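# Set the shelf board level on the cabinet's four pegs

## Task

Place the shelf board inside the cabinet so that it lies flat on all four shelf pegs, then release it. At the end, the entire hand and arm must be out of the cabinet. The hand must stay at least a fingernail's width clear of the cabinet's sides, back and roof. The arm must be still. The gripper must not be holding any loose object. The board must stay in place without the robot supporting it.

## Robot and tools

Robot: one arm with six revolute joints (waist, shoulder, elbow, wrist pitch, wrist yaw, wrist roll) and a two-finger parallel gripper. The fingers extend along the gripper's +x axis and close along its y axis. The reported hand point sits midway between the finger pads, 3 to 4 cm behind the tips.

Frame: the scene frame's origin is on the table top directly under the arm base. +z is up, and +y is to the left when facing along +x. The base may be slightly tilted. Reported hand positions can drift from the truth, mostly at long reach.

execute_actions takes {"actions": [...], "pictures": bool}. The list holds zero items or one item.
- An empty list sends no command. It returns the current state with camera pictures.
- A move is {"rows": [[...]], "steps": n}. It has 1 to 15 rows, and steps runs from 8 to 15 (default 15). Each step lasts 1/30 s. Each row is applied for one step, and the last row repeats if there are more steps than rows.
- A wait is {"steps": n} with n up to 300 and no rows. It ends when n steps have passed since the previous result, and your thinking time counts toward those steps.
- Pictures come with a move or a wait only if you pass "pictures": true.
A refused call moves nothing.

Each row has 7 numbers, each in [-1, 1].
- The first six are joint offsets in the order waist, shoulder, elbow, wrist pitch, wrist yaw, wrist roll. They are not poses.
- They are measured from the joint angles printed in the most recent result that lists them. Before any such result in the scene, or for a second call within the same reply, they are measured from where the arm is when the move starts.
- Offsets are not added up row to row. An all-zero row therefore drives the arm back to those reference angles. It is not a pause.
- Scale: 1.0 equals 0.9615 rad for waist, shoulder and elbow, 1.713 rad for wrist pitch, 1.767 rad for wrist yaw, and 1.728 rad for wrist roll.
- The seventh number is the absolute gripper opening. +1 is fully open, a pad gap of 0.088 m. The empty fingers meet near -0.80, and values down to -1 close them no further. A full close needs at least about 0.5 s.

Joint ranges (rad):
- waist -3.054 to 3.054
- shoulder 0.000 to 3.142
- elbow 0.000 to 2.356
- wrist pitch -1.571 to 1.571
- wrist yaw -1.571 to 1.571
- wrist roll -3.142 to 3.142
A call asking for more than 0.010 rad beyond an end is refused. True ends can differ by up to 0.010 rad from these values. A target beyond the true end gets clipped there, and the result may then print "joint sent to its limit". That line can refer to an earlier move. If the line is missing, it does not prove there is more room.

Motion:
- Per step, each joint's target can lead its measured angle only by 0.211 rad (waist, shoulder, elbow), 0.213 (wrist pitch), 0.267 (wrist yaw) or 0.228 (wrist roll). Big offsets therefore take several steps.
- If the targets would put the hand more than 70 mm from where it is, all targets are pulled back.
- Friction may stop a joint short, especially at long reach, and a tiny offset may do nothing. Read the joint angles after every move.
- Each result is captured 8 steps before the move ends. Those last steps, and further drift toward your last target, continue while you think. The drift stops once the arm is nearly still or a step is HELD.

Result lines:
- end_effector_position (m) and end_effector_quat_wxyz give the hand pose in the scene frame. Linear and angular velocities are in m/s and rad/s.
- Joint positions and Joint velocities list the six joints in order (rad, rad/s), then the pad gap (m, m/s).
- grip_measured is the finger opening on the same scale as your command. Readings may be off by up to about 1 mm, with the same error all scene.
- Joint torques are the total drive output in joint order. They have unit-specific offsets and noise, and they are nonzero even in free air.
- "joint command not followed" means the clearance check altered or blocked targets. Mounting blocks and posts count as part of the arm.
- HELD marks steps on which your row was not fully sent.
- MOTOR HOT appears from 50 °C. At 95 °C you get an OVER-TEMPERATURE FAULT, and the arm is held until it cools. If it stays too hot, power is cut and the arm and gripper go limp. Holding loads heats the motors, even while you think.

Gripping: to keep hold of something, command an opening well below grip_measured. The lower the command, the harder the squeeze, up to roughly 34 N per pad. A fast close can hit harder and sometimes force the fingers open.

Loads: contact torque at a joint's limit freezes the arm for 10 s and drops the rest of the call. Limits in N m:
- waist 16.8
- shoulder 20.8
- elbow 20.8
- wrist pitch 5.49
- wrist yaw 5.47
- wrist roll 5.13
A held object's weight adds to the load.

Disturbances: a held part may occasionally be tugged, and loose objects may be nudged.

zoom_image takes {"camera", "region"}. camera is one of cam_head_left, cam_head_right, cam_high, cam_low, cam_wrist, and each image is 504x504. region is [x0, y0, x1, y1] in pixels from the top-left corner, spanning at most 504 by 504. It returns a magnified view of that camera's latest image. Calibration data (K, distortion, T_world_to_cam) is supplied, but the real cameras may be off by a few degrees and millimetres.

finished_scene takes {"scene": number of the current scene}. Call it only after the board rests on the pegs unaided, the gripper is empty and open, and the arm is still and clear of the cabinet. Replying without any tool call ends the run.

Avoid:
- dropping or slamming the board
- hard pushes or collisions with the cabinet
- knocking anything off the table
- torque faults and overheating
- leaving the hand inside or touching the cabinet at the end
- jerky motion and unneeded effort

Each tool is called after "Request:" by a JSON object that holds its "fn" and its "kwargs", one argument or row to a line.

## Session

Request:
{"fn": "execute_actions", "kwargs": {
  "actions": []
}}

Scene clock: 0.00 s of 4500.00 s.
end_effector_position=(+0.1528, -0.3444, +0.1214) grip_measured=+0.819 end_effector_quat_wxyz=(-0.354, +0.673, -0.300, -0.576) end_effector_velocity=(-0.001, +0.002, +0.002) end_effector_angular_velocity=(-0.002, +0.008, +0.009)
Joint positions: [-1.159  1.943  1.582 -1.162 -0.135  2.906  0.079]
Joint velocities: [ 0.002 -0.007 -0.002 -0.007  0.007 -0.007 -0.   ]
Joint torques (N m, as the arm reports them, + toward a larger angle): no reading
Motor temperatures (°C, as the motors report them): [27 29 27 30 27 25]
Heat: hottest wrist pitch 30 °C (+0.0 °C/min).
camera_calibration (this result's frames):
cam_wrist: T_world_to_cam=[[0.839287, 0.536391, 0.0887839, 0.0573493], [0.467077, -0.794924, 0.387213, -0.359678], [0.278274, -0.283514, -0.917706, 0.0464021], [0, 0, 0, 1]] pos_world=[0.106953, -0.303523, 0.176764]

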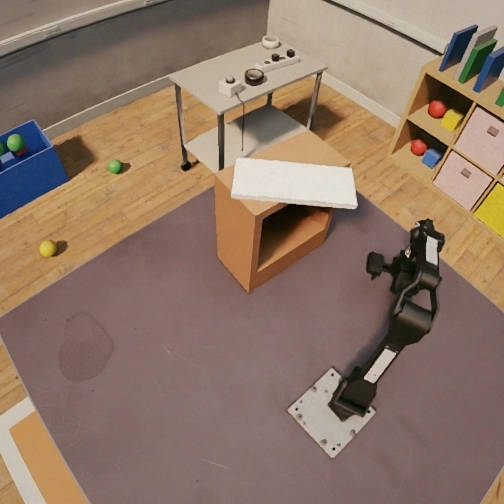

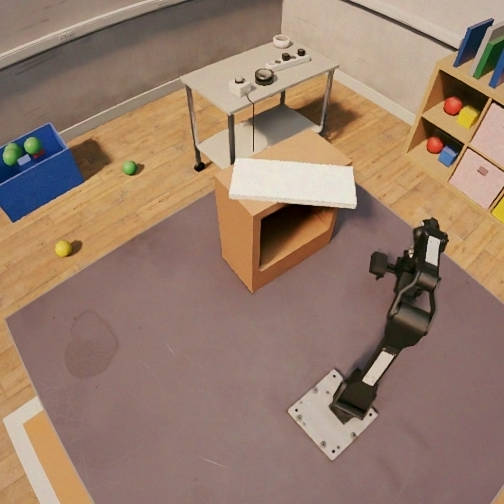

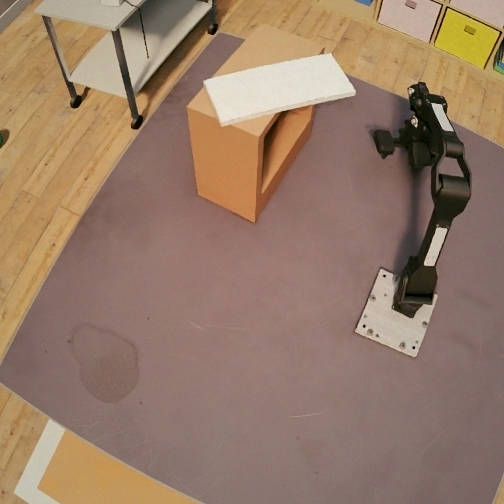

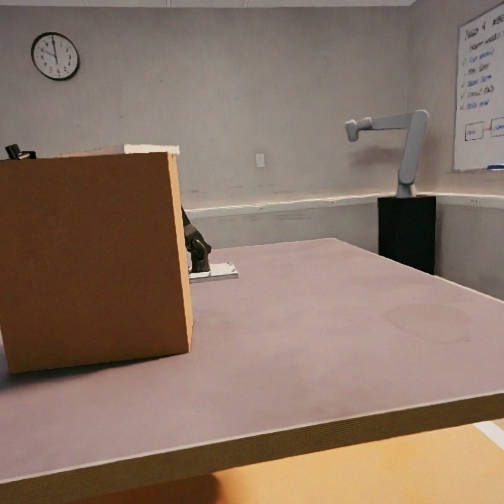

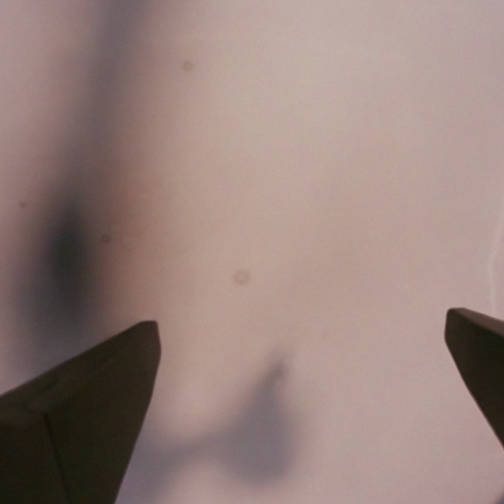

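Request:
{"fn": "zoom_image", "kwargs": {
  "camera": "cam_head_right",
  "region": [200, 120, 380, 300]
}}

Request:
{"fn": "zoom_image", "kwargs": {
  "camera": "cam_high",
  "region": [175, 15, 375, 235]
}}

Request:
{"fn": "zoom_image", "kwargs": {
  "camera": "cam_head_left",
  "region": [200, 120, 380, 300]
}}

Request:
{"fn": "zoom_image", "kwargs": {
  "camera": "cam_low",
  "region": [0, 120, 252, 380]
}}

Region (200, 120, 380, 300) of cam_head_right's 504x504 image, scaled by 2.800, with more detail than that image has.

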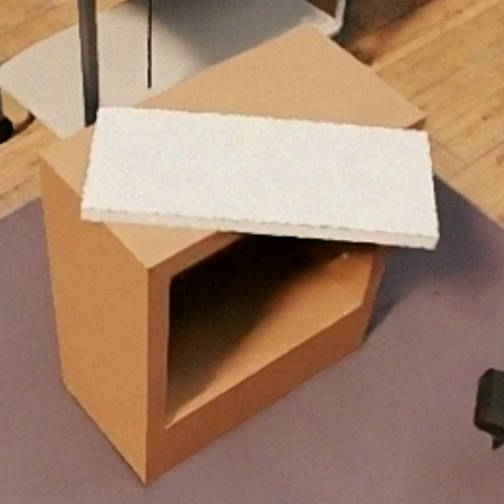

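Region (175, 15, 375, 235) of cam_high's 504x504 image, scaled by 2.291, with more detail than that image has; it fills the left 458 columns of this view, and the rest is white.

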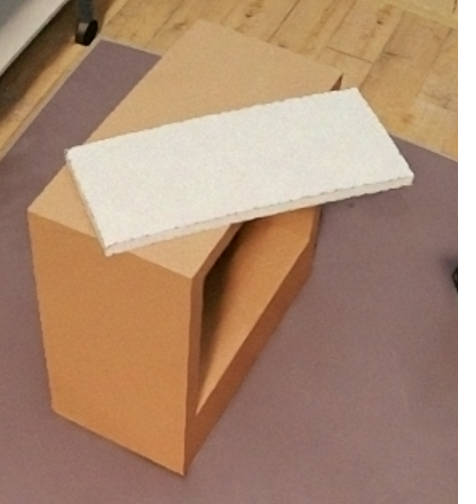

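Region (200, 120, 380, 300) of cam_head_left's 504x504 image, scaled by 2.800, with more detail than that image has.

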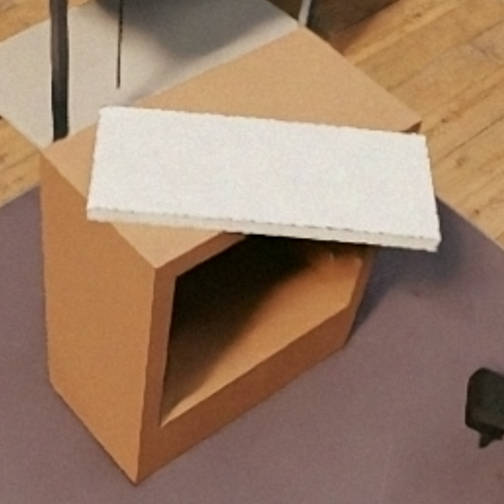

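Region (0, 120, 252, 380) of cam_low's 504x504 image, scaled by 1.938, with more detail than that image has; it fills the left 488 columns of this view, and the rest is white.

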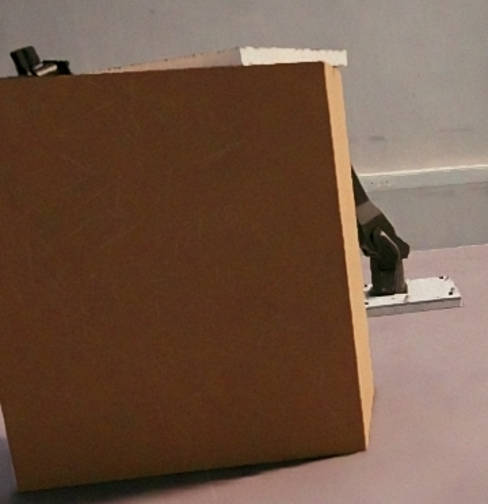

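Request:
{"fn": "execute_actions", "kwargs": {
  "actions": [
    {"rows": [[0,-0.0075,-0.0059,0,0.0038,-0.0043,0.8],[0,-0.0226,-0.0178,0,0.0113,-0.0129,0.76],[0.0083,-0.0451,-0.0357,0,0.0227,-0.0258,0.72],[0.0250,-0.0752,-0.0595,0,0.0378,-0.0430,0.68],[0.0499,-0.1128,-0.0892,0,0.0566,-0.0644,0.64],[0.0832,-0.1504,-0.1190,0,0.0755,-0.0859,0.6],[0.1248,-0.1880,-0.1487,0,0.0944,-0.1074,0.56],[0.1664,-0.2255,-0.1784,0.0047,0.1133,-0.1289,0.52],[0.2081,-0.2631,-0.2082,0.0142,0.1322,-0.1504,0.48],[0.2497,-0.3007,-0.2379,0.0283,0.1510,-0.1718,0.44],[0.2913,-0.3383,-0.2677,0.0472,0.1699,-0.1933,0.4],[0.3329,-0.3759,-0.2974,0.0708,0.1888,-0.2148,0.36],[0.3745,-0.4135,-0.3271,0.0944,0.2077,-0.2363,0.33],[0.4161,-0.4511,-0.3569,0.1181,0.2266,-0.2578,0.3],[0.4577,-0.4887,-0.3866,0.1417,0.2454,-0.2792,0.3]], "steps": 15}
  ]
}}

Request:
{"fn": "execute_actions", "kwargs": {
  "actions": [
    {"rows": [[0.1831,-0.1748,-0.1368,0.0909,0.0831,-0.0945,0.3],[0.2247,-0.2124,-0.1665,0.1145,0.1020,-0.1160,0.3],[0.2663,-0.2500,-0.1963,0.1381,0.1208,-0.1375,0.3],[0.3079,-0.2876,-0.2260,0.1617,0.1397,-0.1590,0.3],[0.3495,-0.3252,-0.2558,0.1853,0.1586,-0.1804,0.3],[0.3911,-0.3627,-0.2855,0.2089,0.1775,-0.2019,0.3],[0.4327,-0.4003,-0.3152,0.2326,0.1964,-0.2234,0.3],[0.4744,-0.4304,-0.3390,0.2562,0.2152,-0.2449,0.3],[0.5160,-0.4530,-0.3569,0.2798,0.2341,-0.2664,0.3],[0.5576,-0.4680,-0.3688,0.3034,0.2530,-0.2878,0.3],[0.5992,-0.4755,-0.3747,0.3270,0.2719,-0.3093,0.3],[0.6408,-0.4755,-0.3747,0.3506,0.2908,-0.3308,0.3],[0.6824,-0.4755,-0.3747,0.3742,0.3096,-0.3523,0.3],[0.7240,-0.4755,-0.3747,0.3978,0.3285,-0.3738,0.3],[0.7656,-0.4755,-0.3747,0.4214,0.3474,-0.3952,0.3]], "steps": 15}
  ]
}}

Request:
{"fn": "execute_actions", "kwargs": {
  "actions": [
    {"rows": [[0.1831,-0.028,-0.022,0.1027,0.0793,-0.0945,0.3],[0.2247,-0.028,-0.022,0.1263,0.0906,-0.1160,0.3],[0.2663,-0.028,-0.022,0.1499,0.0982,-0.1375,0.3],[0.3079,-0.028,-0.022,0.1735,0.1020,-0.1590,0.3],[0.3412,-0.028,-0.022,0.1971,0.1020,-0.1804,0.3],[0.3662,-0.028,-0.022,0.2208,0.1020,-0.2019,0.3],[0.3828,-0.028,-0.022,0.2444,0.1020,-0.2191,0.3],[0.3911,-0.028,-0.022,0.2680,0.1020,-0.2320,0.3],[0.3911,-0.028,-0.022,0.2916,0.1020,-0.2406,0.3],[0.3911,-0.028,-0.022,0.3152,0.1020,-0.2449,0.3],[0.3911,-0.028,-0.022,0.3388,0.1020,-0.2449,0.3],[0.3911,-0.028,-0.022,0.3577,0.1020,-0.2449,0.3],[0.3911,-0.028,-0.022,0.3719,0.1020,-0.2449,0.3],[0.3911,-0.028,-0.022,0.3813,0.1020,-0.2449,0.3],[0.3911,-0.028,-0.022,0.3860,0.1020,-0.2449,0.3]], "steps": 15}
  ]
}}

Request:
{"fn": "execute_actions", "kwargs": {
  "actions": [
    {"steps": 24}
  ],
  "pictures": true
}}

Scene clock: 14.03 s of 4500.00 s.
end_effector_position=(+0.1452, -0.3291, +0.1252) grip_measured=+0.672 end_effector_quat_wxyz=(-0.291, +0.673, -0.286, -0.617) end_effector_velocity=(+0.023, +0.203, +0.082) end_effector_angular_velocity=(-0.414, +0.645, +1.352)
Joint positions: [-1.127  1.878  1.514 -1.16  -0.047  2.813  0.072]
Joint velocities: [ 0.579 -0.769 -0.672 -0.022  0.711 -0.813 -0.049]
Joint torques (N m, as the arm reports them, + toward a larger angle): [  2.02 -11.83   6.06   0.26   0.    -0.1 ]
Motor temperatures (°C, as the motors report them): [27 32 28 29 27 25]
Heat: hottest shoulder 32 °C (+8.6 °C/min).
Steps of this call (steps 1 to 90: nothing new was sent; then 10.80 s passed at rest; steps 91 to 97: the first 7 steps of this action). Readings (joint positions):
91: [-1.159 1.944 1.582 -1.162 -0.135 2.906]
92: [-1.159 1.944 1.582 -1.162 -0.133 2.903]
94: [-1.157 1.934 1.570 -1.160 -0.112 2.881]
97: the state above

Scene clock: 14.53 s of 4500.00 s.
end_effector_position=(+0.2305, -0.2367, +0.2099) grip_measured=+0.314 end_effector_quat_wxyz=(+0.275, +0.719, -0.198, -0.607) end_effector_velocity=(+0.143, +0.205, +0.215) end_effector_angular_velocity=(-1.725, -0.004, +1.485)
Joint positions: [-0.563  1.353  1.116 -0.76   0.421  2.287  0.054]
Joint velocities: [ 1.194 -1.101 -0.847  1.179  1.004 -1.121 -0.005]
Joint torques (N m, as the arm reports them, + toward a larger angle): [ 0.   -6.51  6.12  1.54  0.34 -0.14]
Motor temperatures (°C, as the motors report them): [27 32 28 29 27 25]
Heat: hottest shoulder 32 °C (+8.3 °C/min).
Steps of this call (steps 1 to 8: the last 8 steps of your previous action; steps 9 to 15: the first 7 steps of this action, its rows measured from where the robot was after step 8). Readings (joint positions):
8: [-0.845 1.604 1.313 -1.026 0.188 2.546]
9: [-0.806 1.568 1.286 -0.991 0.222 2.510]
10: [-0.765 1.533 1.257 -0.953 0.255 2.472]
12: [-0.684 1.462 1.201 -0.877 0.321 2.398]
15: the state above

Scene clock: 15.03 s of 4500.00 s.
end_effector_position=(+0.3201, -0.1187, +0.3219) grip_measured=+0.300 end_effector_quat_wxyz=(+0.631, +0.641, -0.212, -0.382) end_effector_velocity=(+0.141, +0.272, +0.209) end_effector_angular_velocity=(-0.787, -0.425, +0.905)
Joint positions: [ 0.021  1.166  0.975 -0.158  0.832  1.733  0.054]
Joint velocities: [ 0.926 -0.032 -0.012  1.209  0.271 -1.062 -0.   ]
Joint torques (N m, as the arm reports them, + toward a larger angle): [-0.29 -5.29  6.63  1.98  0.25 -0.13]
Motor temperatures (°C, as the motors report them): [27 32 28 29 27 25]
Heat: hottest shoulder 32 °C (+8.0 °C/min).
Steps of this call (steps 1 to 8: the last 8 steps of your previous action; steps 9 to 15: the first 7 steps of this action, its rows measured from where the robot was after step 8). Readings (joint positions):
8: [-0.246 1.179 0.984 -0.440 0.688 1.990]
9: [-0.206 1.175 0.980 -0.400 0.720 1.954]
10: [-0.167 1.173 0.978 -0.360 0.749 1.917]
12: [-0.087 1.170 0.976 -0.278 0.796 1.842]
15: the state above

Scene clock: 15.83 s of 4500.00 s.
end_effector_position=(+0.3349, -0.0869, +0.3855) grip_measured=+0.300 end_effector_quat_wxyz=(+0.646, +0.660, -0.284, -0.256) end_effector_velocity=(-0.001, +0.001, +0.002) end_effector_angular_velocity=(-0.015, +0.003, +0.009)
Joint positions: [0.127 1.16  0.973 0.218 0.866 1.571 0.054]
Joint velocities: [ 0.002 -0.007 -0.002  0.007 -0.007 -0.022 -0.   ]
Joint torques (N m, as the arm reports them, + toward a larger angle): [ 0.3  -4.73  6.62  2.02  0.12 -0.15]
Motor temperatures (°C, as the motors report them): [27 32 28 29 27 25]
Heat: hottest shoulder 32 °C (+7.6 °C/min).
Kept back: nothing.
Steps of this call (steps 1 to 8: the last 8 steps of your previous action; steps 9 to 24: the robot went on to your last target). Readings (joint positions):
1: [0.049 1.166 0.974 -0.117 0.839 1.700]
2: [0.070 1.165 0.974 -0.077 0.844 1.672]
4: [0.096 1.165 0.974 0.004 0.853 1.630]
8: [0.116 1.162 0.974 0.135 0.862 1.591]
24: the state above
camera_calibration (this result's frames):
cam_wrist: T_world_to_cam=[[0.104139, -0.00237551, -0.99456, 0.359989], [0.446932, 0.893452, 0.0446637, -0.0567727], [0.888486, -0.449151, 0.0941053, -0.297703], [0, 0, 0, 1]] pos_world=[0.25239, -0.0821349, 0.388582]

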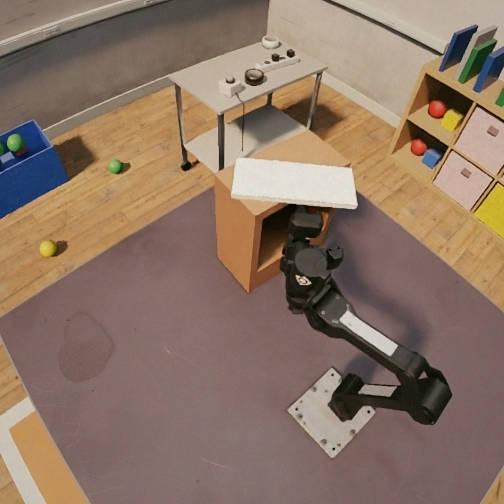

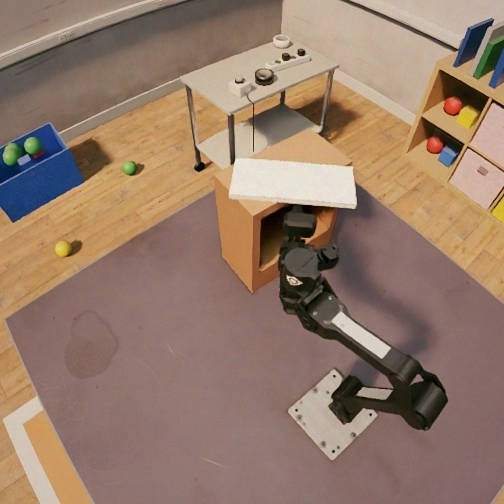

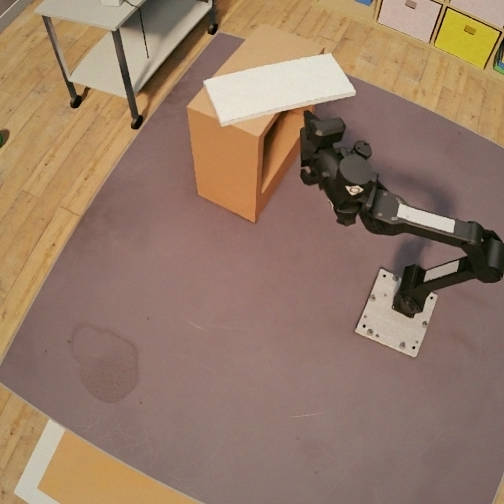

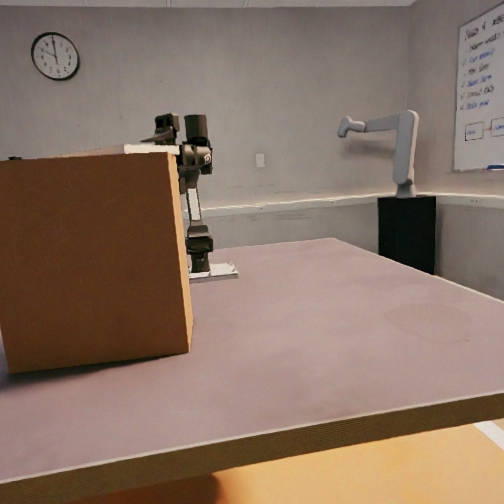

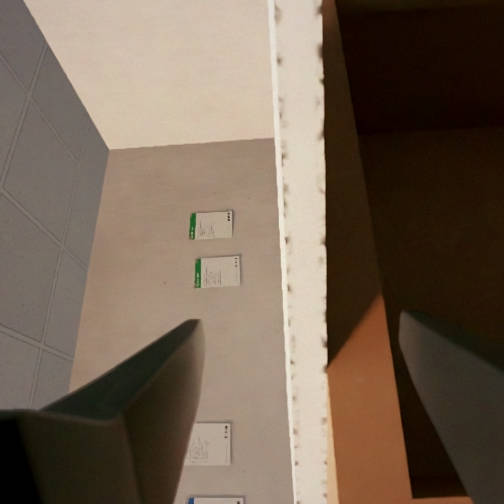

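Request:
{"fn": "zoom_image", "kwargs": {
  "camera": "cam_wrist",
  "region": [180, 260, 430, 504]
}}

Request:
{"fn": "zoom_image", "kwargs": {
  "camera": "cam_wrist",
  "region": [240, 0, 420, 180]
}}

Request:
{"fn": "zoom_image", "kwargs": {
  "camera": "cam_head_right",
  "region": [220, 150, 370, 300]
}}

Request:
{"fn": "zoom_image", "kwargs": {
  "camera": "cam_high",
  "region": [200, 40, 400, 240]
}}

Region (180, 260, 430, 504) of cam_wrist's 504x504 image, scaled by 2.016, with more detail than that image has; it fills the top 492 rows of this view, and the rest is white.

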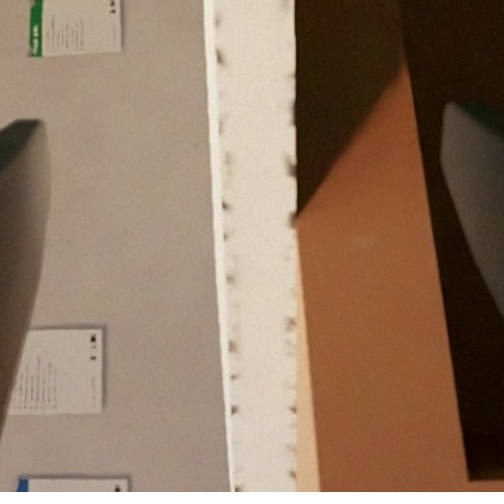

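Region (240, 0, 420, 180) of cam_wrist's 504x504 image, scaled by 2.800, with more detail than that image has.

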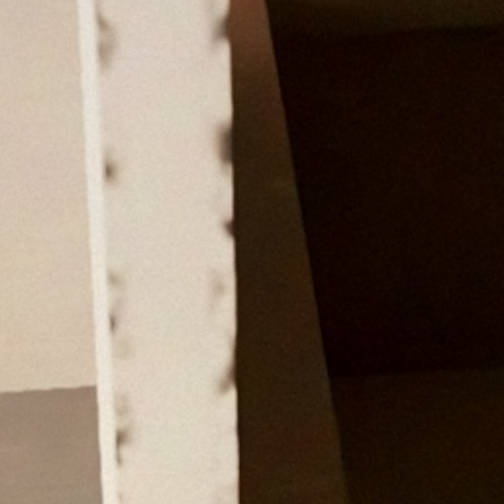

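Region (220, 150, 370, 300) of cam_head_right's 504x504 image, scaled by 3.360, with more detail than that image has.

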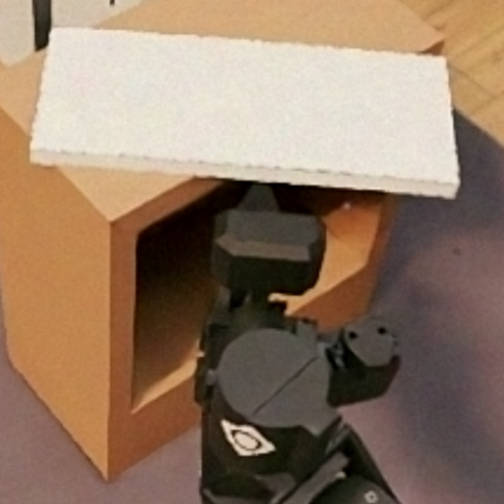

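Region (200, 40, 400, 240) of cam_high's 504x504 image, scaled by 2.520, with more detail than that image has.

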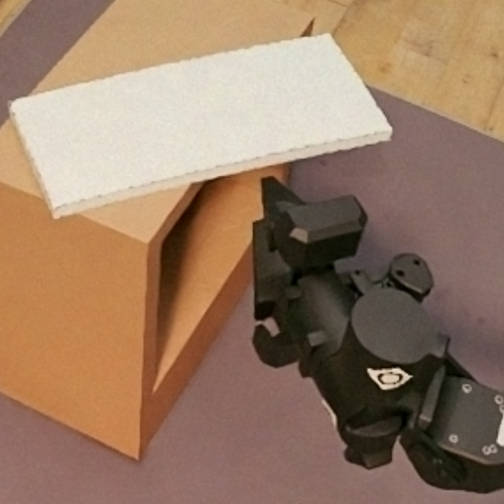

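Request:
{"fn": "execute_actions", "kwargs": {
  "actions": [
    {"rows": [[-0.0102,0.0147,0.0135,0.0019,-0.0049,0.001,0.27],[-0.0211,0.0234,0.0178,0.0033,-0.0105,0.002,0.24],[-0.0371,0.0365,0.0244,0.0055,-0.0189,0.003,0.21],[-0.0580,0.0543,0.0341,0.0082,-0.0298,0.003,0.18],[-0.0782,0.0724,0.0446,0.0110,-0.0404,0.003,0.15],[-0.0979,0.0907,0.0557,0.0137,-0.0507,0.003,0.12],[-0.1168,0.1093,0.0678,0.0162,-0.0606,0.003,0.09],[-0.1351,0.1282,0.0805,0.0188,-0.0703,0.003,0.06],[-0.1529,0.1475,0.0940,0.0212,-0.0796,0.003,0.03],[-0.1699,0.1670,0.1084,0.0236,-0.0887,0.003,0.0],[-0.1864,0.1868,0.1235,0.0260,-0.0975,0.003,-0.03],[-0.2022,0.2069,0.1393,0.0283,-0.1059,0.003,-0.06],[-0.2135,0.2222,0.1517,0.0299,-0.1121,0.003,-0.09],[-0.2210,0.2323,0.1602,0.0311,-0.1160,0.003,-0.12],[-0.2246,0.2375,0.1645,0.0316,-0.1180,0.003,-0.12]], "steps": 15}
  ]
}}

Request:
{"fn": "execute_actions", "kwargs": {
  "actions": [
    {"steps": 24}
  ],
  "pictures": true
}}

Scene clock: 19.77 s of 4500.00 s.
end_effector_position=(+0.3469, -0.0999, +0.3843) grip_measured=+0.176 end_effector_quat_wxyz=(+0.648, +0.659, -0.283, -0.257) end_effector_velocity=(+0.111, -0.119, -0.024) end_effector_angular_velocity=(-0.008, +0.119, -0.044)
Joint positions: [0.07  1.205 0.997 0.233 0.809 1.571 0.048]
Joint velocities: [-0.476  0.447  0.256  0.066 -0.432  0.007 -0.038]
Joint torques (N m, as the arm reports them, + toward a larger angle): [-0.43 -2.96  9.04  1.98 -0.1   0.08]
Motor temperatures (°C, as the motors report them): [27 32 28 29 27 25]
Heat: hottest shoulder 32 °C (+6.1 °C/min).
Steps of this call (steps 1 to 30: the robot went on to your last target; steps 31 to 90: nothing new was sent; then 0.70 s passed at rest; steps 91 to 97: the first 7 steps of this action). Readings (joint positions):
91: [0.127 1.160 0.972 0.220 0.866 1.571]
92: [0.125 1.160 0.972 0.220 0.864 1.571]
94: [0.111 1.169 0.976 0.224 0.848 1.571]
97: the state above

Scene clock: 20.57 s of 4500.00 s.
end_effector_position=(+0.3870, -0.1434, +0.3809) grip_measured=-0.118 end_effector_quat_wxyz=(+0.649, +0.656, -0.280, -0.265) end_effector_velocity=(-0.001, -0.002, +0.001) end_effector_angular_velocity=(-0.016, +0.008, -0.000)
Joint positions: [-0.082  1.374  1.114  0.269  0.664  1.573  0.033]
Joint velocities: [-0.007 -0.002 -0.002  0.007 -0.007 -0.022 -0.001]
Joint torques (N m, as the arm reports them, + toward a larger angle): [-0.71 -4.09  9.9   2.31 -0.15  0.07]
Motor temperatures (°C, as the motors report them): [27 32 29 29 27 25]
Heat: hottest shoulder 32 °C (+5.8 °C/min).
Kept back: nothing.
Steps of this call (steps 1 to 8: the last 8 steps of your previous action; steps 9 to 24: the robot went on to your last target). Readings (joint positions):
1: [0.054 1.221 1.006 0.237 0.794 1.571]
2: [0.037 1.237 1.016 0.240 0.779 1.572]
4: [0.005 1.272 1.038 0.248 0.748 1.572]
8: [-0.052 1.338 1.085 0.261 0.695 1.572]
24: the state above
camera_calibration (this result's frames):
cam_wrist: T_world_to_cam=[[0.082329, -0.00497441, -0.996593, 0.358655], [0.453931, 0.890424, 0.0330549, -0.0281567], [0.887225, -0.455106, 0.0755657, -0.362205], [0, 0, 0, 1]] pos_world=[0.304611, -0.137986, 0.385734]

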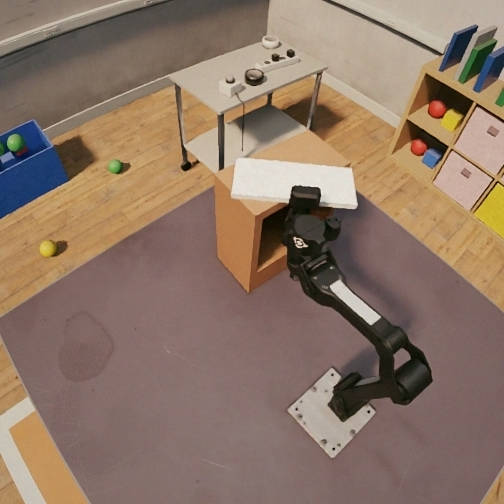

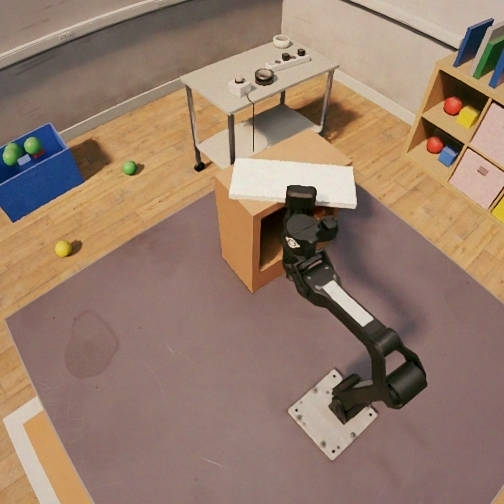

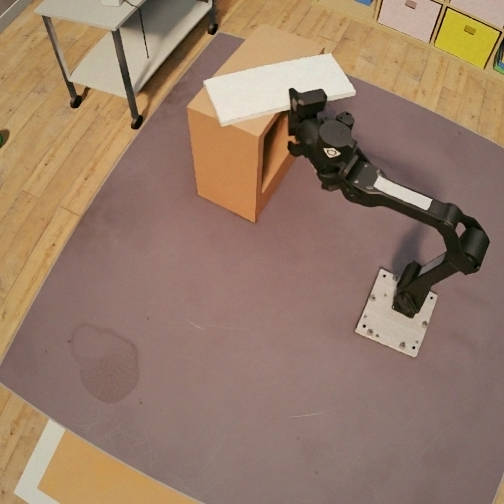

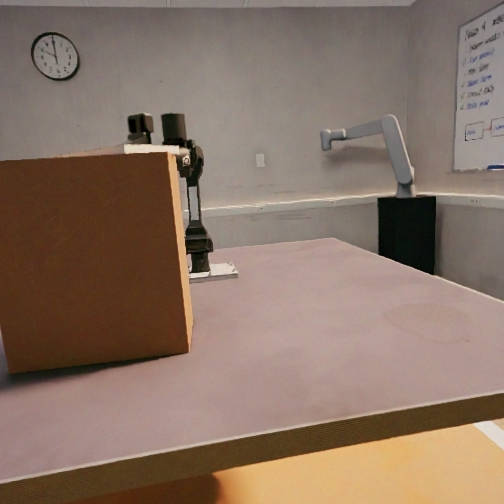

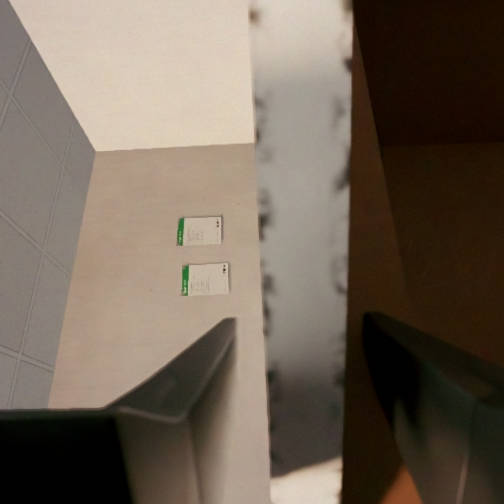

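Request:
{"fn": "execute_actions", "kwargs": {
  "actions": []
}}

Scene clock: 22.03 s of 4500.00 s.
end_effector_position=(+0.3870, -0.1434, +0.3811) grip_measured=-0.119 end_effector_quat_wxyz=(+0.649, +0.656, -0.280, -0.265) end_effector_velocity=(-0.001, +0.000, -0.002) end_effector_angular_velocity=(-0.004, +0.012, -0.005)
Joint positions: [-0.082  1.374  1.114  0.269  0.664  1.573  0.033]
Joint velocities: [ 0.002 -0.002 -0.002 -0.007  0.007 -0.007 -0.   ]
Joint torques (N m, as the arm reports them, + toward a larger angle): [-0.73 -4.04  9.91  2.34 -0.16  0.06]
Motor temperatures (°C, as the motors report them): [27 32 29 30 27 25]
Heat: hottest shoulder 32 °C (+5.4 °C/min).
Kept back: nothing.
Steps of this call (steps 1 to 15: the robot went on to your last target; steps 16 to 44: nothing new was sent). Readings (joint positions):
1: [-0.082 1.374 1.114 0.269 0.664 1.573]
2: [-0.082 1.374 1.114 0.269 0.664 1.573]
4: [-0.082 1.374 1.114 0.269 0.664 1.573]
8: [-0.082 1.374 1.114 0.269 0.664 1.573]
44: the state above
The arm was judged still, so your last target was given up. Only a new action makes it travel on or press farther. Fingers that are still opening or closing keep moving.
camera_calibration (this result's frames):
cam_wrist: T_world_to_cam=[[0.0827061, -0.00502248, -0.996561, 0.358657], [0.453919, 0.890425, 0.0331838, -0.0282059], [0.887196, -0.455102, 0.0759234, -0.362342], [0, 0, 0, 1]] pos_world=[0.304608, -0.137986, 0.38587]

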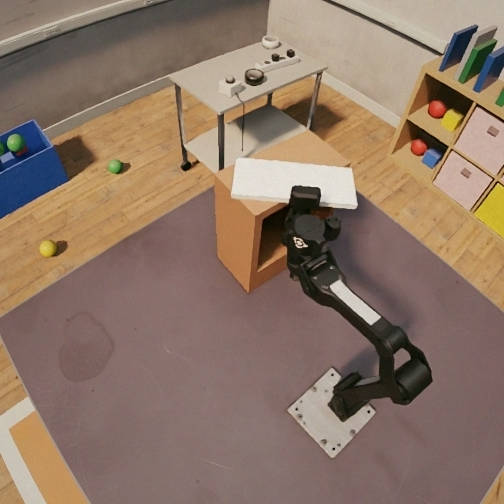

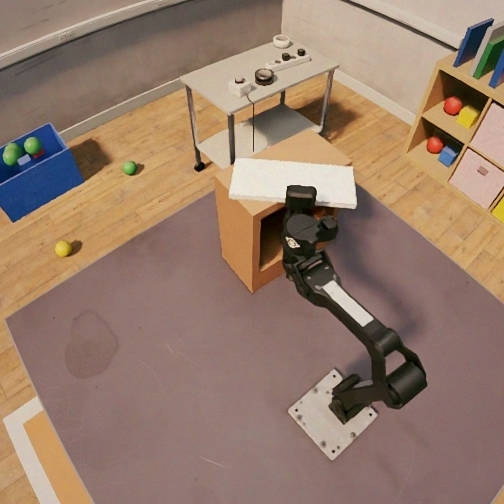

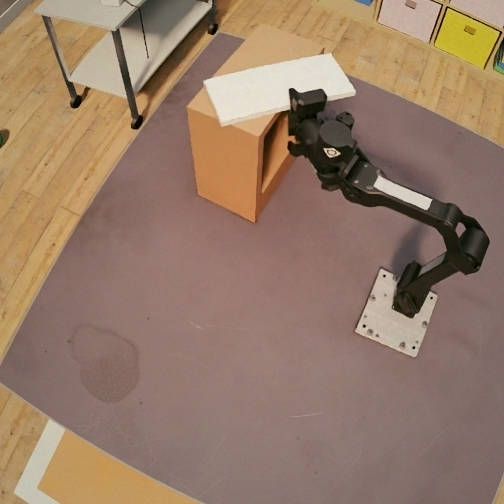

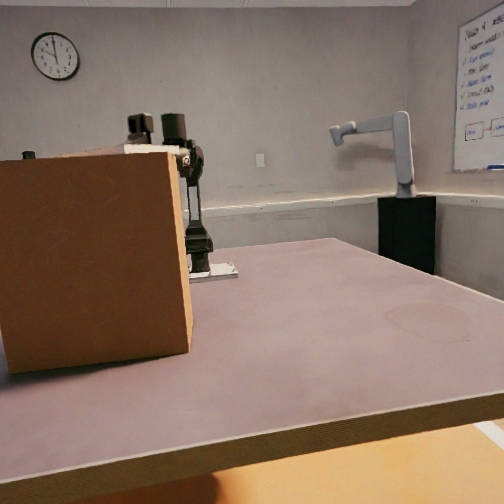

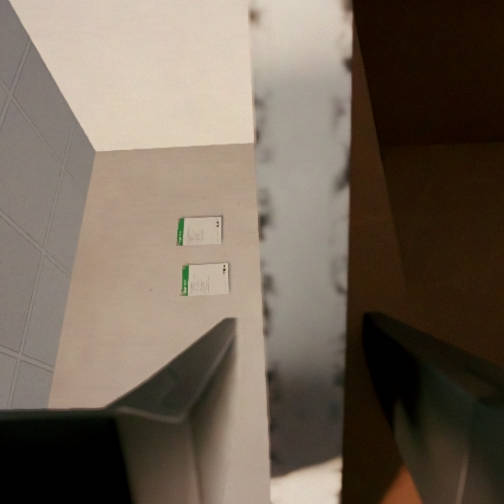

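Request:
{"fn": "execute_actions", "kwargs": {
  "actions": [
    {"rows": [[0.003,-0.006,0.006,-0.001,0.0015,0,-0.12],[0.006,-0.012,0.006,-0.002,0.003,0,-0.12],[0.008,-0.017,0.006,-0.0035,0.004,0,-0.14],[0.010,-0.020,0.006,-0.0045,0.005,0,-0.18],[0.0112,-0.0222,0.006,-0.0052,0.0055,0,-0.23],[0.0112,-0.0222,0.006,-0.0052,0.0055,0,-0.28],[0.0112,-0.0222,0.006,-0.0052,0.0055,0,-0.33],[0.0112,-0.0222,0.006,-0.0052,0.0055,0,-0.38],[0.0112,-0.0222,0.006,-0.0052,0.0055,0,-0.42],[0.0112,-0.0222,0.006,-0.0052,0.0055,0,-0.46],[0.0112,-0.0222,0.006,-0.0052,0.0055,0,-0.50],[0.0112,-0.0222,0.006,-0.0052,0.0055,0,-0.56],[0.0112,-0.0222,0.006,-0.0052,0.0055,0,-0.66],[0.0112,-0.0222,0.006,-0.0052,0.0055,0,-0.8],[0.0112,-0.0222,0.006,-0.0052,0.0055,0,-1]], "steps": 15}
  ]
}}

Request:
{"fn": "execute_actions", "kwargs": {
  "actions": [
    {"steps": 16}
  ],
  "pictures": true
}}

Scene clock: 23.73 s of 4500.00 s.
end_effector_position=(+0.3867, -0.1426, +0.3805) grip_measured=-0.215 end_effector_quat_wxyz=(+0.649, +0.655, -0.279, -0.267) end_effector_velocity=(-0.004, +0.015, +0.007) end_effector_angular_velocity=(+0.004, -0.012, +0.029)
Joint positions: [-0.079  1.373  1.114  0.263  0.669  1.573  0.028]
Joint velocities: [ 0.037 -0.032 -0.002 -0.022  0.007  0.007 -0.052]
Joint torques (N m, as the arm reports them, + toward a larger angle): [ 0.26 -7.4   8.62  1.91  0.09 -0.04]
Motor temperatures (°C, as the motors report them): [27 32 29 30 27 25]
Heat: hottest shoulder 32 °C (+5.1 °C/min).
Steps of this call (steps 1 to 44: nothing new was sent; steps 45 to 51: the first 7 steps of this action). Readings (joint positions):
45: [-0.082 1.375 1.114 0.268 0.664 1.573]
46: [-0.082 1.375 1.114 0.268 0.664 1.573]
48: [-0.082 1.374 1.114 0.266 0.667 1.573]
51: the state above

Scene clock: 24.27 s of 4500.00 s.
end_effector_position=(+0.3848, -0.1411, +0.3831) grip_measured=-0.514 end_effector_quat_wxyz=(+0.649, +0.657, -0.280, -0.264) end_effector_velocity=(-0.002, -0.004, -0.004) end_effector_angular_velocity=(+0.007, +0.007, -0.005)
Joint positions: [-0.075  1.365  1.114  0.26   0.67   1.575  0.014]
Joint velocities: [-0.012 -0.002 -0.007 -0.007 -0.007  0.007  0.   ]
Joint torques (N m, as the arm reports them, + toward a larger angle): [ 0.39 -6.96  8.57  1.91  0.1  -0.11]
Motor temperatures (°C, as the motors report them): [27 32 29 30 27 25]
Heat: hottest shoulder 32 °C (+4.9 °C/min).
Kept back: nothing.
Steps of this call (steps 1 to 8: the last 8 steps of your previous action; steps 9 to 15: the robot went on to your last target; step 16: nothing new was sent). Readings (joint positions):
1: [-0.078 1.372 1.114 0.263 0.669 1.573]
2: [-0.077 1.371 1.114 0.262 0.669 1.573]
4: [-0.076 1.368 1.114 0.262 0.670 1.573]
8: [-0.075 1.365 1.114 0.261 0.670 1.574]
16: the state above
The arm was judged still, so your last target was given up. Only a new action makes it travel on or press farther. Fingers that are still opening or closing keep moving.
camera_calibration (this result's frames):
cam_wrist: T_world_to_cam=[[0.0851973, -0.00374053, -0.996357, 0.360064], [0.453466, 0.890569, 0.035432, -0.0300068], [0.887192, -0.454833, 0.0775703, -0.360131], [0, 0, 0, 1]] pos_world=[0.302436, -0.135729, 0.387751]

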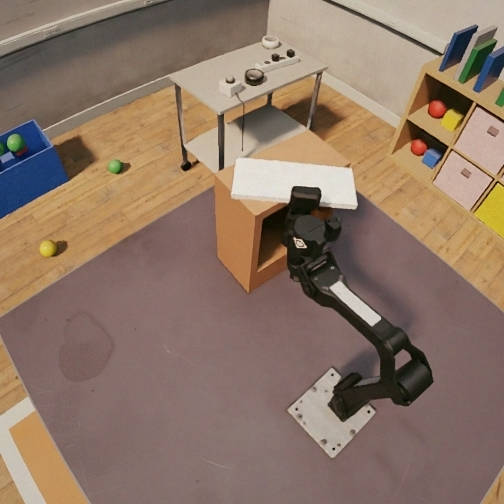

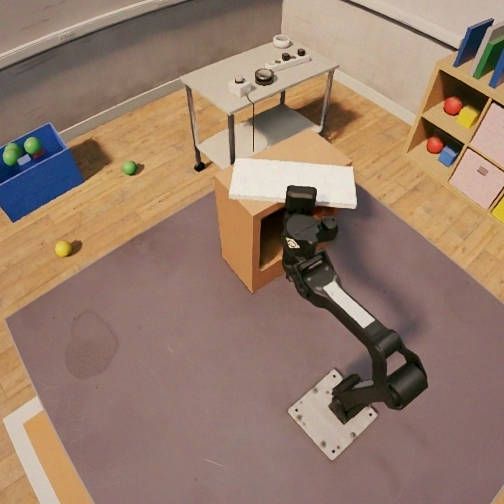

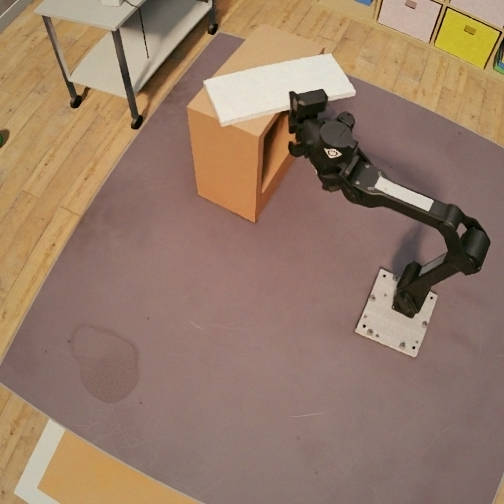

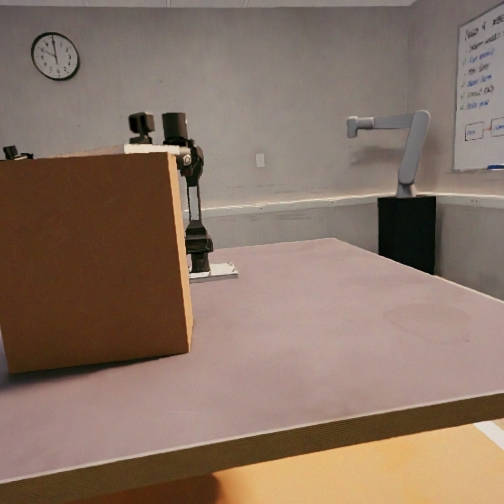

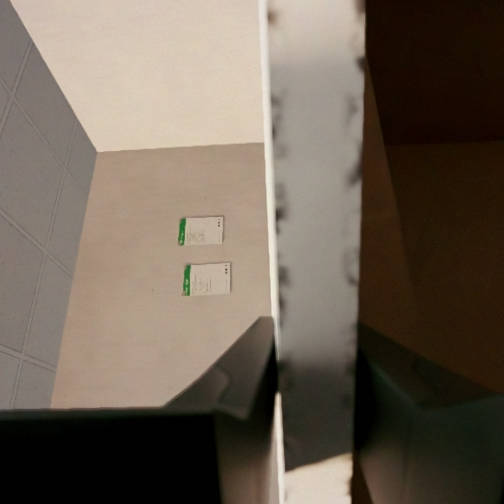

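Request:
{"fn": "execute_actions", "kwargs": {
  "actions": [
    {"rows": [[0,-0.0198,0.0125,0.0041,0,0.001,-1],[0,-0.0322,0.0166,0.0076,0,0.001,-1],[-0.002,-0.0478,0.0208,0.0053,-0.001,0.001,-1],[-0.0084,-0.0603,0.0208,0.0012,-0.0056,0.001,-1],[-0.0158,-0.0728,0.0208,-0.0047,-0.0128,0.001,-1],[-0.0268,-0.0853,0.0208,-0.0117,-0.0236,0.001,-1],[-0.0416,-0.0978,0.0208,-0.0187,-0.0381,0.001,-1],[-0.0601,-0.1102,0.0208,-0.0257,-0.0561,0.001,-1],[-0.0823,-0.1227,0.0208,-0.0327,-0.0778,0.001,-1],[-0.1081,-0.1352,0.0177,-0.0397,-0.1031,0.001,-1],[-0.1340,-0.1466,0.0146,-0.0467,-0.1283,0.001,-1],[-0.1598,-0.1570,0.0114,-0.0537,-0.1536,0.001,-1],[-0.1857,-0.1664,0.0073,-0.0587,-0.1789,0.001,-1],[-0.2116,-0.1747,0.0031,-0.0630,-0.2042,0.001,-1],[-0.2374,-0.1820,-0.0005,-0.0668,-0.2294,0.001,-1]], "steps": 15}
  ]
}}

Request:
{"fn": "execute_actions", "kwargs": {
  "actions": [
    {"rows": [[-0.1159,-0.0603,-0.0031,-0.0126,-0.1107,0.001,-1],[-0.1418,-0.0655,-0.0057,-0.0152,-0.1359,0.001,-1],[-0.1676,-0.0697,-0.0083,-0.0173,-0.1612,0.001,-1],[-0.1935,-0.0738,-0.0109,-0.0187,-0.1865,0.001,-1],[-0.2193,-0.0780,-0.0135,-0.0196,-0.2118,0.001,-1],[-0.2452,-0.0822,-0.0161,-0.0205,-0.2370,0.001,-1],[-0.2711,-0.0863,-0.0187,-0.0214,-0.2623,0.001,-1],[-0.2969,-0.0905,-0.0213,-0.0222,-0.2876,0.001,-1],[-0.3228,-0.0946,-0.0239,-0.0231,-0.3128,0.001,-1],[-0.3486,-0.0988,-0.0265,-0.0240,-0.3381,0.001,-1],[-0.3745,-0.1030,-0.0291,-0.0249,-0.3634,0.001,-1],[-0.4004,-0.1071,-0.0317,-0.0257,-0.3887,0.001,-1],[-0.4262,-0.1113,-0.0343,-0.0266,-0.4139,0.001,-1],[-0.4521,-0.1154,-0.0369,-0.0275,-0.4392,0.001,-1],[-0.4779,-0.1196,-0.0395,-0.0284,-0.4645,0.001,-1]], "steps": 15}
  ]
}}

Request:
{"fn": "execute_actions", "kwargs": {
  "actions": [
    {"rows": [[-0.1159,-0.0439,-0.0039,0.0020,-0.1107,0.001,-1],[-0.1418,-0.0480,-0.0065,0.0012,-0.1359,0.001,-1],[-0.1676,-0.0522,-0.0091,0.0003,-0.1612,0.001,-1],[-0.1935,-0.0564,-0.0117,-0.0006,-0.1865,0.001,-1],[-0.2193,-0.0605,-0.0143,-0.0015,-0.2118,0.001,-1],[-0.2452,-0.0637,-0.0169,-0.0023,-0.2370,0.001,-1],[-0.2711,-0.0657,-0.0195,-0.0032,-0.2623,0.001,-1],[-0.2969,-0.0665,-0.0211,-0.0041,-0.2876,0.001,-1],[-0.3228,-0.0665,-0.0211,-0.0050,-0.3128,0.001,-1],[-0.3449,-0.0665,-0.0211,-0.0056,-0.3345,0.001,-1],[-0.3634,-0.0665,-0.0211,-0.0056,-0.3526,0.001,-1],[-0.3782,-0.0665,-0.0211,-0.0056,-0.3670,0.001,-1],[-0.3893,-0.0665,-0.0211,-0.0056,-0.3778,0.001,-1],[-0.3967,-0.0665,-0.0211,-0.0056,-0.3851,0.001,-1],[-0.4004,-0.0665,-0.0211,-0.0056,-0.3887,0.001,-1]], "steps": 15}
  ]
}}

Request:
{"fn": "execute_actions", "kwargs": {
  "actions": [
    {"steps": 18}
  ],
  "pictures": true
}}

Scene clock: 34.53 s of 4500.00 s.
end_effector_position=(+0.3787, -0.1412, +0.3903) grip_measured=-0.514 end_effector_quat_wxyz=(+0.650, +0.660, -0.278, -0.256) end_effector_velocity=(-0.050, -0.019, +0.060) end_effector_angular_velocity=(-0.023, -0.045, +0.249)
Joint positions: [-0.085  1.336  1.115  0.238  0.644  1.576  0.014]
Joint velocities: [-0.198 -0.261  0.002 -0.212 -0.447 -0.007 -0.   ]
Joint torques (N m, as the arm reports them, + toward a larger angle): [-0.82 -9.44 10.09  3.15  0.1  -0.02]
Motor temperatures (°C, as the motors report them): [27 33 30 31 27 25]
Heat: hottest shoulder 33 °C (+5.2 °C/min).
Steps of this call (steps 1 to 301: nothing new was sent; steps 302 to 308: the first 7 steps of this action). Readings (joint positions):
302: [-0.075 1.364 1.115 0.260 0.671 1.575]
303: [-0.075 1.362 1.115 0.260 0.671 1.575]
305: [-0.075 1.355 1.115 0.256 0.670 1.575]
308: the state above

Scene clock: 35.03 s of 4500.00 s.
end_effector_position=(+0.3417, -0.1806, +0.4130) grip_measured=-0.514 end_effector_quat_wxyz=(+0.681, +0.683, -0.202, -0.172) end_effector_velocity=(-0.058, -0.072, -0.027) end_effector_angular_velocity=(+0.002, +0.095, +0.596)
Joint positions: [-0.401  1.198  1.1    0.127  0.09   1.576  0.014]
Joint velocities: [-0.745 -0.12  -0.1   -0.11  -1.341  0.007 -0.   ]
Joint torques (N m, as the arm reports them, + toward a larger angle): [-0.4  -7.2   8.95  3.2  -0.02  0.01]
Motor temperatures (°C, as the motors report them): [27 33 31 31 27 25]
Heat: hottest shoulder 33 °C (+5.1 °C/min).
Steps of this call (steps 1 to 8: the last 8 steps of your previous action; steps 9 to 15: the first 7 steps of this action, its rows measured from where the robot was after step 8). Readings (joint positions):
8: [-0.225 1.242 1.115 0.165 0.402 1.576]
9: [-0.250 1.233 1.114 0.158 0.358 1.576]
10: [-0.276 1.225 1.113 0.152 0.313 1.576]
12: [-0.326 1.212 1.109 0.140 0.224 1.576]
15: the state above

Scene clock: 35.53 s of 4500.00 s.
end_effector_position=(+0.2950, -0.2004, +0.4097) grip_measured=-0.514 end_effector_quat_wxyz=(+0.705, +0.699, -0.096, -0.073) end_effector_velocity=(-0.121, -0.004, -0.007) end_effector_angular_velocity=(-0.039, +0.024, +0.609)
Joint positions: [-0.774  1.137  1.061  0.1   -0.579  1.576  0.014]
Joint velocities: [-0.745 -0.115 -0.076 -0.037 -1.355 -0.007 -0.   ]
Joint torques (N m, as the arm reports them, + toward a larger angle): [-0.16 -6.41  8.51  2.98 -0.01  0.05]
Motor temperatures (°C, as the motors report them): [27 33 31 31 27 25]
Heat: hottest shoulder 33 °C (+5.1 °C/min).
Steps of this call (steps 1 to 8: the last 8 steps of your previous action; steps 9 to 15: the first 7 steps of this action, its rows measured from where the robot was after step 8). Readings (joint positions):
8: [-0.599 1.167 1.077 0.110 -0.267 1.576]
9: [-0.624 1.163 1.074 0.109 -0.311 1.576]
10: [-0.649 1.158 1.072 0.108 -0.356 1.576]
12: [-0.699 1.149 1.068 0.105 -0.445 1.576]
15: the state above

Scene clock: 36.13 s of 4500.00 s.
end_effector_position=(+0.2604, -0.2009, +0.4083) grip_measured=-0.514 end_effector_quat_wxyz=(+0.711, +0.702, -0.037, -0.018) end_effector_velocity=(-0.006, +0.005, +0.002) end_effector_angular_velocity=(-0.011, +0.001, +0.039)
Joint positions: [-0.978  1.123  1.053  0.093 -0.945  1.576  0.014]
Joint velocities: [-0.027 -0.007  0.002 -0.007 -0.066 -0.007  0.   ]
Joint torques (N m, as the arm reports them, + toward a larger angle): [-0.25 -5.94  8.1   2.54 -0.07  0.  ]
Motor temperatures (°C, as the motors report them): [27 33 31 31 27 25]
Heat: hottest shoulder 33 °C (+5.0 °C/min).
Kept back: nothing.
Steps of this call (steps 1 to 8: the last 8 steps of your previous action; steps 9 to 18: the robot went on to your last target). Readings (joint positions):
1: [-0.799 1.134 1.059 0.099 -0.623 1.576]
2: [-0.824 1.131 1.057 0.097 -0.668 1.576]
4: [-0.871 1.128 1.054 0.095 -0.752 1.576]
8: [-0.941 1.125 1.053 0.094 -0.873 1.576]
18: the state above
camera_calibration (this result's frames):
cam_wrist: T_world_to_cam=[[0.0747421, 0.0200405, -0.997002, 0.403251], [-0.239566, 0.970879, 0.00155585, 0.289238], [0.967999, 0.238731, 0.0773666, -0.160506], [0, 0, 0, 1]] pos_world=[0.194521, -0.250578, 0.41401]

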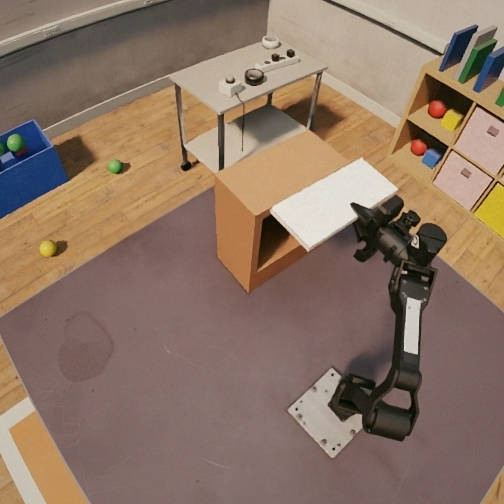

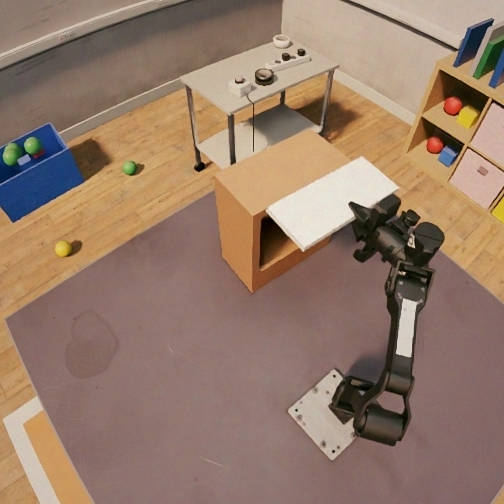

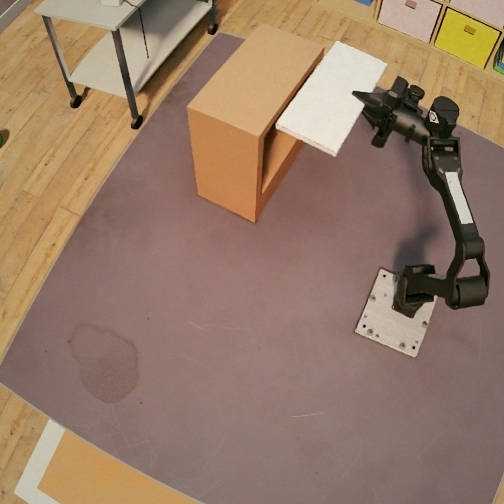

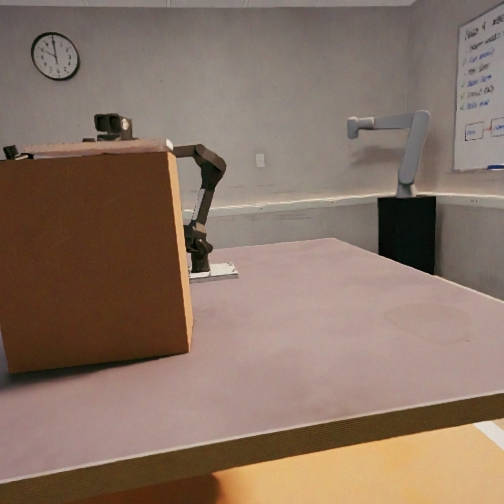

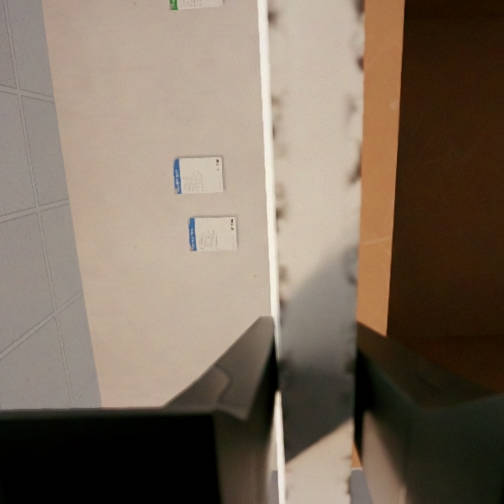

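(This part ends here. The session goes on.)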